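# Push the cabinet's bottom drawer shut, then release

## Task

Close the cabinet's lowest drawer until it is at least 90% shut and sitting motionless; then release it and pull the grippers away, because a drawer that stays closed only while the robot holds it does not count.

## Robot and tools

ROBOT. There are two six-joint arms, left_arm and right_arm, each ending in a two-finger parallel gripper. The arm bases sit at (-0.004, +0.375, 0) m for left_arm and (-0.048, -0.328, 0) m for right_arm. Each base has a small yaw: quat_wxyz (+0.996, 0, 0, +0.092) for left and (+0.998, 0, 0, -0.067) for right.

FRAME. All poses use one scene frame. Its origin is on the table top midway between the arms. +z is up, +x reaches out over the table, and left_arm is on the +y side. The names left and right refer to the arms, not to sides of any camera image. On each gripper the fingers point along its own +z axis and close along its y axis. end_effector_position is the spot between the finger pads when closed, roughly 2 cm short of the fingertips; closing moves the tips about 10 mm further out along +z. Reported hand positions can be slightly off, more so at long reach.

ROW FORMAT. Both motion tools use a row of 16 plain numbers covering both arms, even if only one arm should move: left x, y, z, qw, qx, qy, qz, opening, then the same eight for right. x, y, z are an absolute goal position in metres in the scene frame; the quaternion is an absolute goal orientation, w first. Opening runs from -1 (closed) to +1 (fully open, 0.084 m). To hold an orientation steady, repeat the same quaternion every time rather than copying the drifting reported one. An arm meant to stay still should be sent its last reported full pose and its intended opening in every call.

execute_actions(actions). actions is a list of actions; each action is a table of at most 15 rows, one row per control step of 1/30 s, so an action lasts 0.5 s; if fewer rows are given, the last row repeats. An empty list just returns the current state and images. If any goal lies more than 0.6 m from that gripper's current position along any of the gripper's own axes, the action is rejected for both arms; if the first action fails this test against the last reported state, or any action is malformed, nothing runs. On every step the commanded pose is limited to 70 mm and 16 degrees away from the measured pose, and after the action the arm stops at its last limited pose, so distant goals need several actions. Position wins over orientation if both cannot be met.

move(target, speed, blocking). target is one 16-number row of absolute poses as above. The controller drives each gripper in a straight line toward its pose, taking 0.5 to 10 s with both paths ending together; anything longer is cut off at 10 s. speed is the path's peak in m/s, 0.002 to 0.5 (default 0.25); rotation is capped at twice that value in rad/s. The opening is applied at the start. The paths ignore obstacles and the other arm, and the gripper may lag, wander or briefly exceed the speed. Contact is harder at higher speed and the further the goal lies beyond the surface. The result adds a move: line giving the ending (done, off_target, moving, held, fault) and limits (paced = pose was clipped; held = a check blocked some steps, after which the arm may jump ahead fast), plus each gripper's distance to its pose. blocking=false returns after 0.5 s while motion continues; until a result shows the move ended, further moves and execute_actions are refused, so call wait or stop.

wait(seconds): 0 to 10; arms hold their last commands; returns early if a running move ends. stop(): brakes a running move, needing some travel to do so. zoom_image(camera, region): camera is cam_high, cam_low, cam_left_wrist or cam_right_wrist; region is [x0, y0, x1, y1] in image pixels from the top-left, up to 504 by 504. read_manual(section): returns licence texts only. finished_scene(scene): pass the current scene's integer; it cannot be undone and reports whether the goal held.

RESULTS. Each result gives a state line per arm (position, quat_wxyz, linear and angular velocity), Hand target lines (the pose the controller is currently steering toward), grip_measured (actual finger opening on the command scale), joint positions and joint torques (raw drive output, nonzero even in free air), and images from all four 504x504 cameras, with calibration updates when they change. Action calls also list positions at some steps; HELD marks steps where an arm's command was held back. A pose unreachable line means a clearance check altered or blocked that arm's command. MOTOR HOT warns from 65 °C; at 80 °C an OVER-TEMPERATURE FAULT brakes the arm until cool. A TORQUE FAULT happens when contact load hits a joint limit (waist and shoulder 54.6, elbow 45.5, forearm roll 24.5, wrist pitch and roll 17.2 N m): the arm backs off, holds for 10 s and drops the rest of the call.

JOINT RANGES (rad): waist ±6.283, shoulder ±2.304, elbow -4.224 to 0.061, forearm roll ±6.283, wrist pitch ±2.164, wrist roll ±6.283. The elbow cannot fully straighten.

AVOID. Do not let the arms collide or press on each other. Do not knock anything off the table. Push the drawer gently and at modest speed rather than slamming it, and do not aim far past the drawer front. Occasional brief disturbances may tug or nudge things. The simulation runs while you compose replies, holding your last command. When finished, open the gripper, back it away from the drawer, and check that the drawer stays closed before ending.

Each tool is called after ">>>" as name(argument=value, ...), one argument or row to a line, values as JSON.

## Session

>>> execute_actions(
  actions=[],
)

Scene clock: 0.00 s.
left_arm: end_effector_position=(+0.3746, -0.0043, +0.3836) grip_measured=+1.00 end_effector_quat_wxyz=(-0.349, +0.924, +0.142, +0.067) end_effector_velocity=(+0.001, -0.000, +0.001) end_effector_angular_velocity=(+0.000, -0.002, -0.001) | right_arm: end_effector_position=(+0.2591, -0.3439, +0.3378) grip_measured=+1.00 end_effector_quat_wxyz=(-0.526, +0.289, +0.742, +0.300) end_effector_velocity=(+0.000, -0.000, +0.000) end_effector_angular_velocity=(-0.000, -0.000, +0.001)
Joint positions: left_arm=[-1.153 -0.604 -1.57   0.408 -1.584 -1.399  0.084] | right_arm=[-0.278 -0.452 -0.923  0.464 -1.721 -3.076  0.084]
Joint velocities: left_arm=[-0.     0.    -0.001  0.002  0.    -0.     0.   ] | right_arm=[ 0.     0.001 -0.001 -0.    -0.001  0.    -0.   ]
Joint torques (N m, as the arm reports them, + toward a larger angle): no reading
Motor temperatures (°C, as the motors report them): left_arm=[33 30 31 33 36 37] | right_arm=[32 30 34 33 38 35]
Hand target (left_arm): +0.375, -0.004, +0.384; -0.349, +0.924, +0.142, +0.067
Hand target (right_arm): +0.259, -0.344, +0.338; -0.526, +0.289, +0.742, +0.300
camera_calibration (this result's frames):
cam_left_wrist: T_world_to_cam=[[0.322376, -0.698414, -0.638977, 0.157162], [-0.946226, -0.21849, -0.238576, 0.514625], [0.0270146, 0.681528, -0.731293, 0.398754], [0, 0, 0, 1]] pos_world=[0.425514, -0.0495581, 0.514806]
cam_right_wrist: T_world_to_cam=[[0.74071, 0.661066, 0.119751, 0.0298882], [0.262907, -0.12119, -0.95718, 0.281157], [-0.618247, 0.740476, -0.263566, 0.633842], [0, 0, 0, 1]] pos_world=[0.295814, -0.455029, 0.432597]

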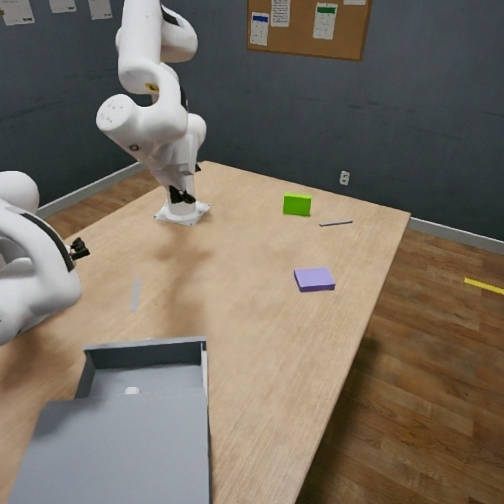

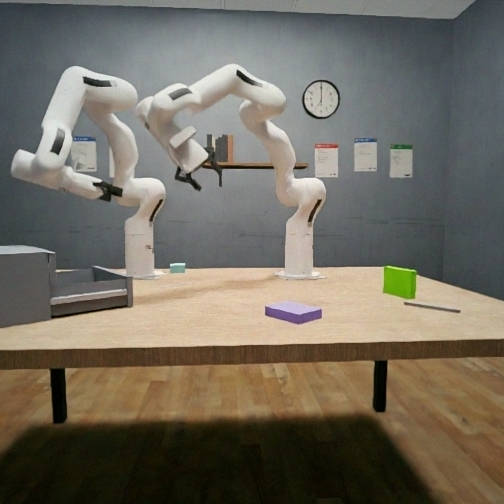

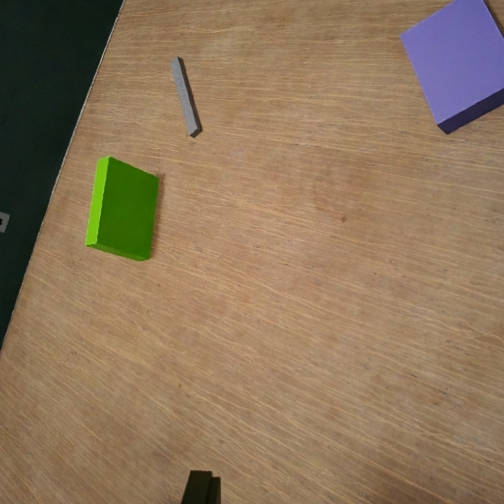

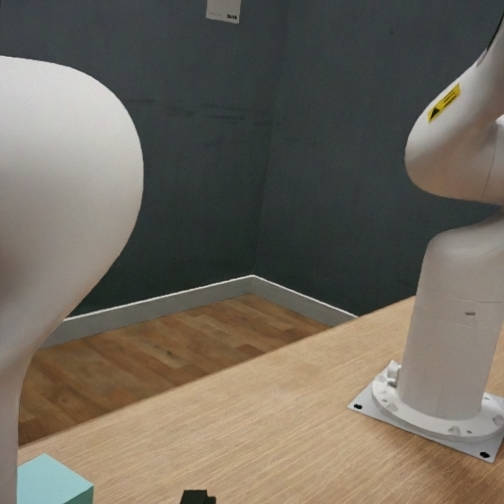

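>>> move(
  target=[0.455,-0.205,0.065,0.343,0.412,0.827,-0.171,-1,0.15,-0.5,0.35,-0.526,0.289,0.742,0.3,1],
)

>>> move(
  target=[0.617,-0.421,0.065,0.343,0.412,0.827,-0.171,-1,0.15,-0.5,0.35,-0.526,0.289,0.742,0.3,1],
  speed=0.07,
)

Scene clock: 5.63 s.
left_arm: end_effector_position=(+0.4553, -0.2054, +0.0653) grip_measured=-1.00 end_effector_quat_wxyz=(+0.200, +0.437, +0.870, -0.108) end_effector_velocity=(+0.000, -0.001, -0.001) end_effector_angular_velocity=(-0.020, +0.019, +0.007) | right_arm: end_effector_position=(+0.1504, -0.4996, +0.3502) grip_measured=+1.00 end_effector_quat_wxyz=(-0.526, +0.289, +0.742, +0.300) end_effector_velocity=(-0.000, -0.000, +0.000) end_effector_angular_velocity=(+0.001, +0.001, +0.000)
Joint positions: left_arm=[-1.076 -0.918 -1.374 -1.615 -0.031 -1.493  0.   ] | right_arm=[-0.663 -0.428 -0.924  0.092 -1.795 -3.244  0.084]
Joint velocities: left_arm=[ 0.008 -0.002 -0.    -0.144 -0.025  0.134  0.   ] | right_arm=[-0.001 -0.     0.    -0.001 -0.001 -0.    -0.   ]
Joint torques (N m, as the arm reports them, + toward a larger angle): left_arm=[  4.26  35.23 -11.76   1.44   0.07  -0.24] | right_arm=[  5.48  28.11 -11.66  -0.29  -1.11  -0.77]
Motor temperatures (°C, as the motors report them): left_arm=[33 30 31 33 36 37] | right_arm=[32 30 34 33 38 35]
Hand target (left_arm): +0.455, -0.205, +0.065; +0.199, +0.436, +0.870, -0.110
Hand target (right_arm): +0.150, -0.500, +0.350; -0.526, +0.289, +0.742, +0.300
Off the commanded pose (left_arm): 0.001 m, 19 deg; orientation clipped at the last step of the last action.
Off the commanded pose (right_arm): 0.001 m, 0 deg.
move: off_target (left_arm); limits=paced
camera_calibration (this result's frames):
cam_left_wrist: T_world_to_cam=[[0.801929, 0.596122, -0.0393379, -0.204309], [0.551222, -0.712923, 0.433468, -0.356111], [0.230355, -0.369294, -0.90031, 0.00348428], [0, 0, 0, 1]] pos_world=[0.359336, -0.1308, 0.149463]
cam_right_wrist: T_world_to_cam=[[0.740723, 0.660975, 0.120173, 0.21164], [0.262525, -0.120129, -0.957418, 0.303387], [-0.618393, 0.74073, -0.262505, 0.684976], [0, 0, 0, 1]] pos_world=[0.187171, -0.610826, 0.444844]

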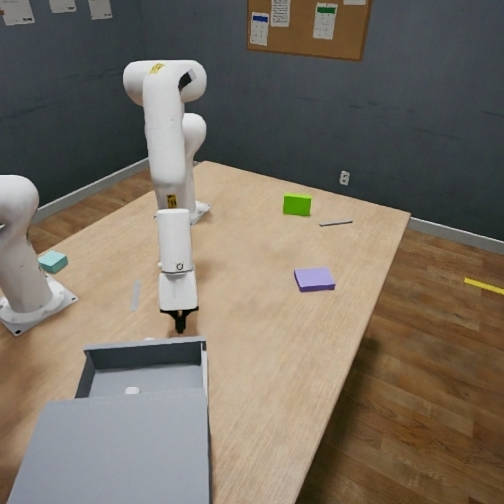

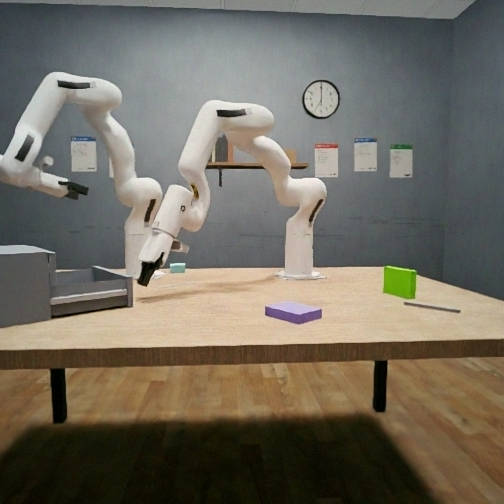

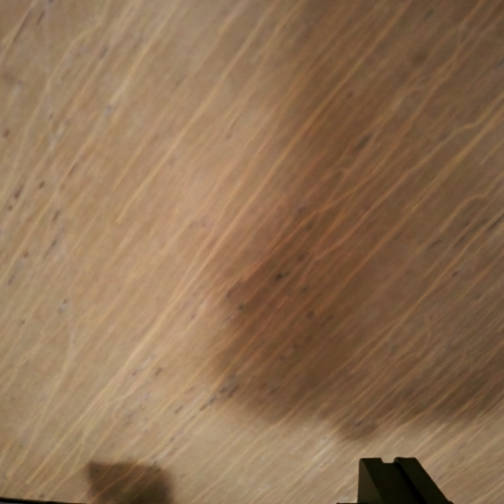

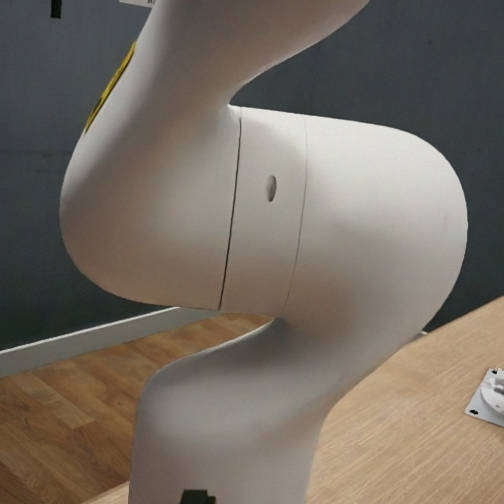

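Scene clock: 19.60 s.
left_arm: end_effector_position=(+0.6068, -0.4026, +0.0713) grip_measured=-1.00 end_effector_quat_wxyz=(+0.366, +0.406, +0.817, -0.184) end_effector_velocity=(-0.000, -0.000, +0.000) end_effector_angular_velocity=(-0.000, -0.000, -0.000) | right_arm: end_effector_position=(+0.1500, -0.5000, +0.3500) grip_measured=+1.00 end_effector_quat_wxyz=(-0.526, +0.289, +0.742, +0.300) end_effector_velocity=(-0.000, +0.000, -0.000) end_effector_angular_velocity=(+0.002, +0.002, -0.000)
Joint positions: left_arm=[-1.085 -1.467 -2.312 -1.508 -0.02  -1.62   0.   ] | right_arm=[-0.664 -0.428 -0.924  0.091 -1.794 -3.244  0.084]
Joint velocities: left_arm=[-0. -0. -0. -0.  0.  0.  0.] | right_arm=[ 0.    -0.002  0.001  0.001 -0.    -0.    -0.   ]
Joint torques (N m, as the arm reports them, + toward a larger angle): left_arm=[ 21.14  88.38 -62.45   1.26   5.33  -0.61] | right_arm=[  5.28  29.41 -12.2   -0.24  -1.05  -0.73]
Motor temperatures (°C, as the motors report them): left_arm=[33 30 34 33 36 37] | right_arm=[32 30 34 33 38 35]
Hand target (left_arm): +0.620, -0.416, +0.115; +0.393, +0.399, +0.806, -0.193
Hand target (right_arm): +0.150, -0.500, +0.350; -0.526, +0.289, +0.742, +0.300
Off the commanded pose (left_arm): 0.022 m, 3 deg.
Off the commanded pose (right_arm): 0.000 m, 0 deg.
TORQUE FAULT: the external load on joint 2 (shoulder) of the left arm reached its load limit, and that arm stopped for 10 seconds. That time counts as 19 of the actions that you can send in this scene. A torque fault stops only its own arm. That arm's remaining commands of this call were not run. Joint 2 (shoulder) of that arm moved back by up to 3 degrees. That arm holds there, with its grip as last carried out, and accepts commands again: back off and push less far. That arm stops again, at the same cost, whenever a joint's load reaches its limit.
move: fault (left_arm)
camera_calibration (this result's frames):
cam_left_wrist: T_world_to_cam=[[0.802212, 0.596379, -0.0280699, -0.208862], [0.417308, -0.526473, 0.74073, -0.448427], [0.426978, -0.605936, -0.671216, -0.3297], [0, 0, 0, 1]] pos_world=[0.495459, -0.311301, 0.105]
cam_right_wrist: T_world_to_cam=[[0.740467, 0.6614, 0.119407, 0.212763], [0.262531, -0.121088, -0.957296, 0.30277], [-0.618697, 0.740194, -0.2633, 0.684994], [0, 0, 0, 1]] pos_world=[0.186774, -0.611088, 0.444794]

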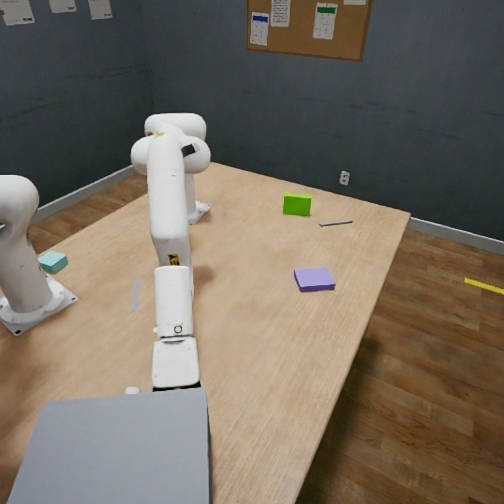

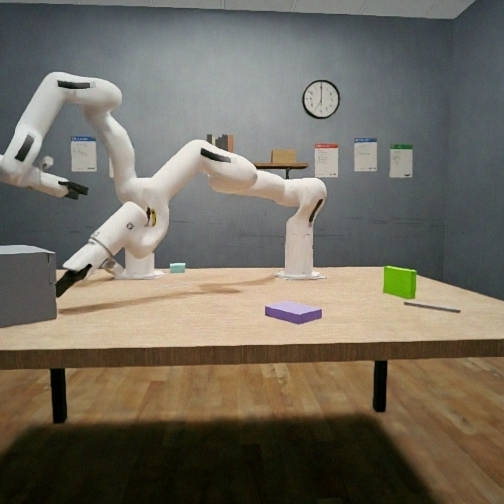

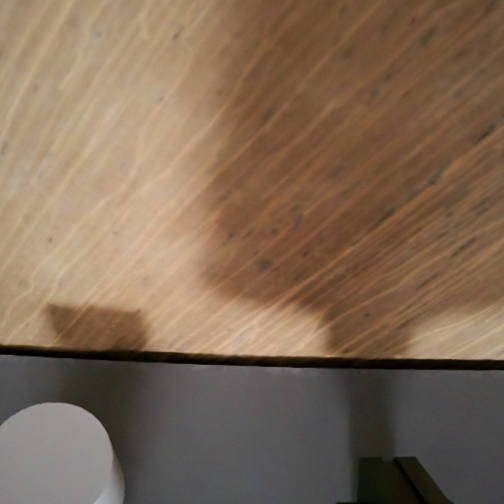

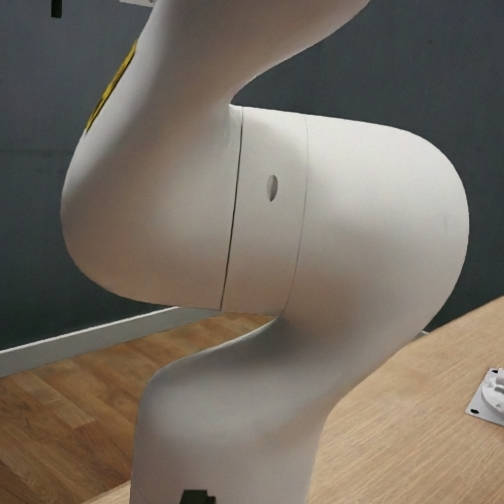

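>>> move(
  target=[0.54,-0.31,0.09,0.343,0.412,0.827,-0.171,-1,0.15,-0.5,0.35,-0.526,0.289,0.742,0.3,1],
)

>>> finished_scene(
  scene=2,
)

Scene clock: 29.67 s.
left_arm: end_effector_position=(+0.5955, -0.3883, +0.0403) grip_measured=-1.00 end_effector_quat_wxyz=(+0.344, +0.410, +0.826, -0.174) end_effector_velocity=(-0.001, -0.001, -0.000) end_effector_angular_velocity=(+0.001, -0.001, -0.003) | right_arm: end_effector_position=(+0.1500, -0.5000, +0.3500) grip_measured=+1.00 end_effector_quat_wxyz=(-0.526, +0.289, +0.742, +0.300) end_effector_velocity=(+0.000, +0.000, -0.000) end_effector_angular_velocity=(+0.000, +0.001, +0.000)
Joint positions: left_arm=[-1.085 -1.467 -2.26  -1.508 -0.02  -1.62   0.   ] | right_arm=[-0.664 -0.428 -0.924  0.091 -1.794 -3.244  0.084]
Joint velocities: left_arm=[-0.001 -0.     0.001  0.002  0.    -0.     0.   ] | right_arm=[ 0.001 -0.001  0.     0.     0.     0.     0.   ]
Joint torques (N m, as the arm reports them, + toward a larger angle): left_arm=[  3.01  42.27 -15.1    1.38   0.26  -0.17] | right_arm=[  5.56  28.91 -12.51  -0.42  -1.04  -0.78]
Motor temperatures (°C, as the motors report them): left_arm=[33 31 34 33 36 37] | right_arm=[32 30 34 33 38 35]
Hand target (left_arm): +0.595, -0.388, +0.040; +0.344, +0.410, +0.826, -0.174
Hand target (right_arm): +0.150, -0.500, +0.350; -0.526, +0.289, +0.742, +0.300
Off the commanded pose (left_arm): 0.108 m, 0 deg.
Off the commanded pose (right_arm): 0.000 m, 0 deg.
TORQUE FAULT: the external load on joint 3 (elbow) of the left arm reached its load limit, and that arm stopped for 10 seconds. That time counts as 18 of the actions that you can send in this scene. A torque fault stops only its own arm. That arm ran no command of this call. Joint 3 (elbow) of that arm moved back by up to 3 degrees. That arm holds there, with its grip as last carried out, and accepts commands again: back off and push less far. That arm stops again, at the same cost, whenever a joint's load reaches its limit.
move: fault (left_arm)
camera_calibration (this result's frames):
cam_left_wrist: T_world_to_cam=[[0.801271, 0.597564, -0.0296954, -0.208066], [0.440842, -0.556111, 0.704555, -0.437275], [0.404503, -0.577631, -0.709028, -0.311098], [0, 0, 0, 1]] pos_world=[0.485327, -0.29854, 0.0813283]
cam_right_wrist: T_world_to_cam=[[0.740467, 0.6614, 0.119406, 0.212764], [0.262533, -0.121091, -0.957295, 0.302768], [-0.618696, 0.740194, -0.263303, 0.684995], [0, 0, 0, 1]] pos_world=[0.186773, -0.611089, 0.444794]

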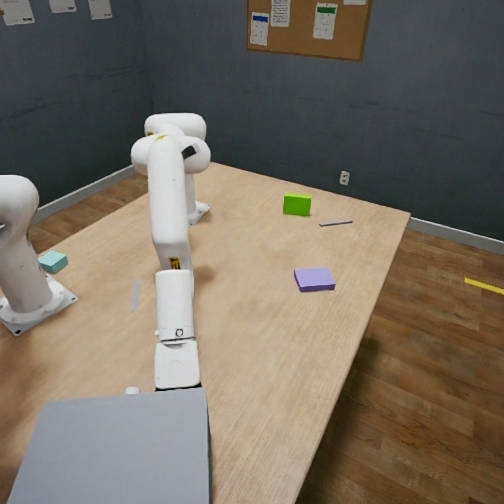

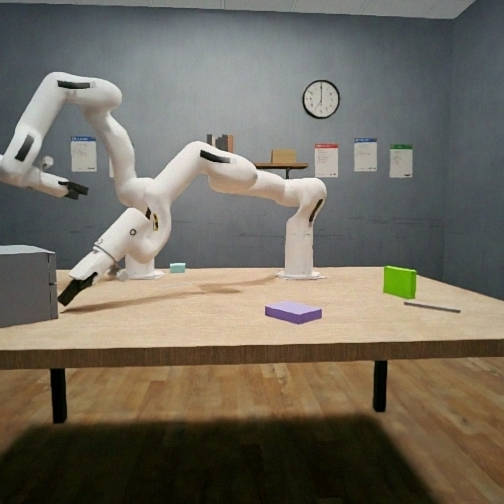

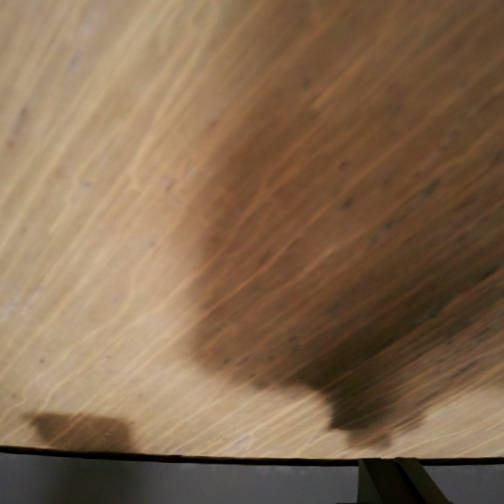

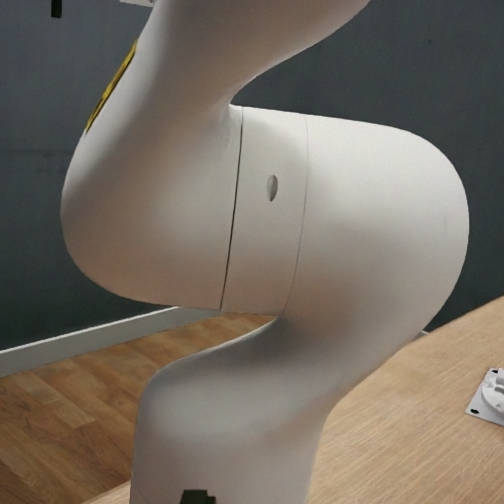

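not run: a fault stop came before this call.

>>> finished_scene(
  scene=2,
)

The scene is finished: the task was done.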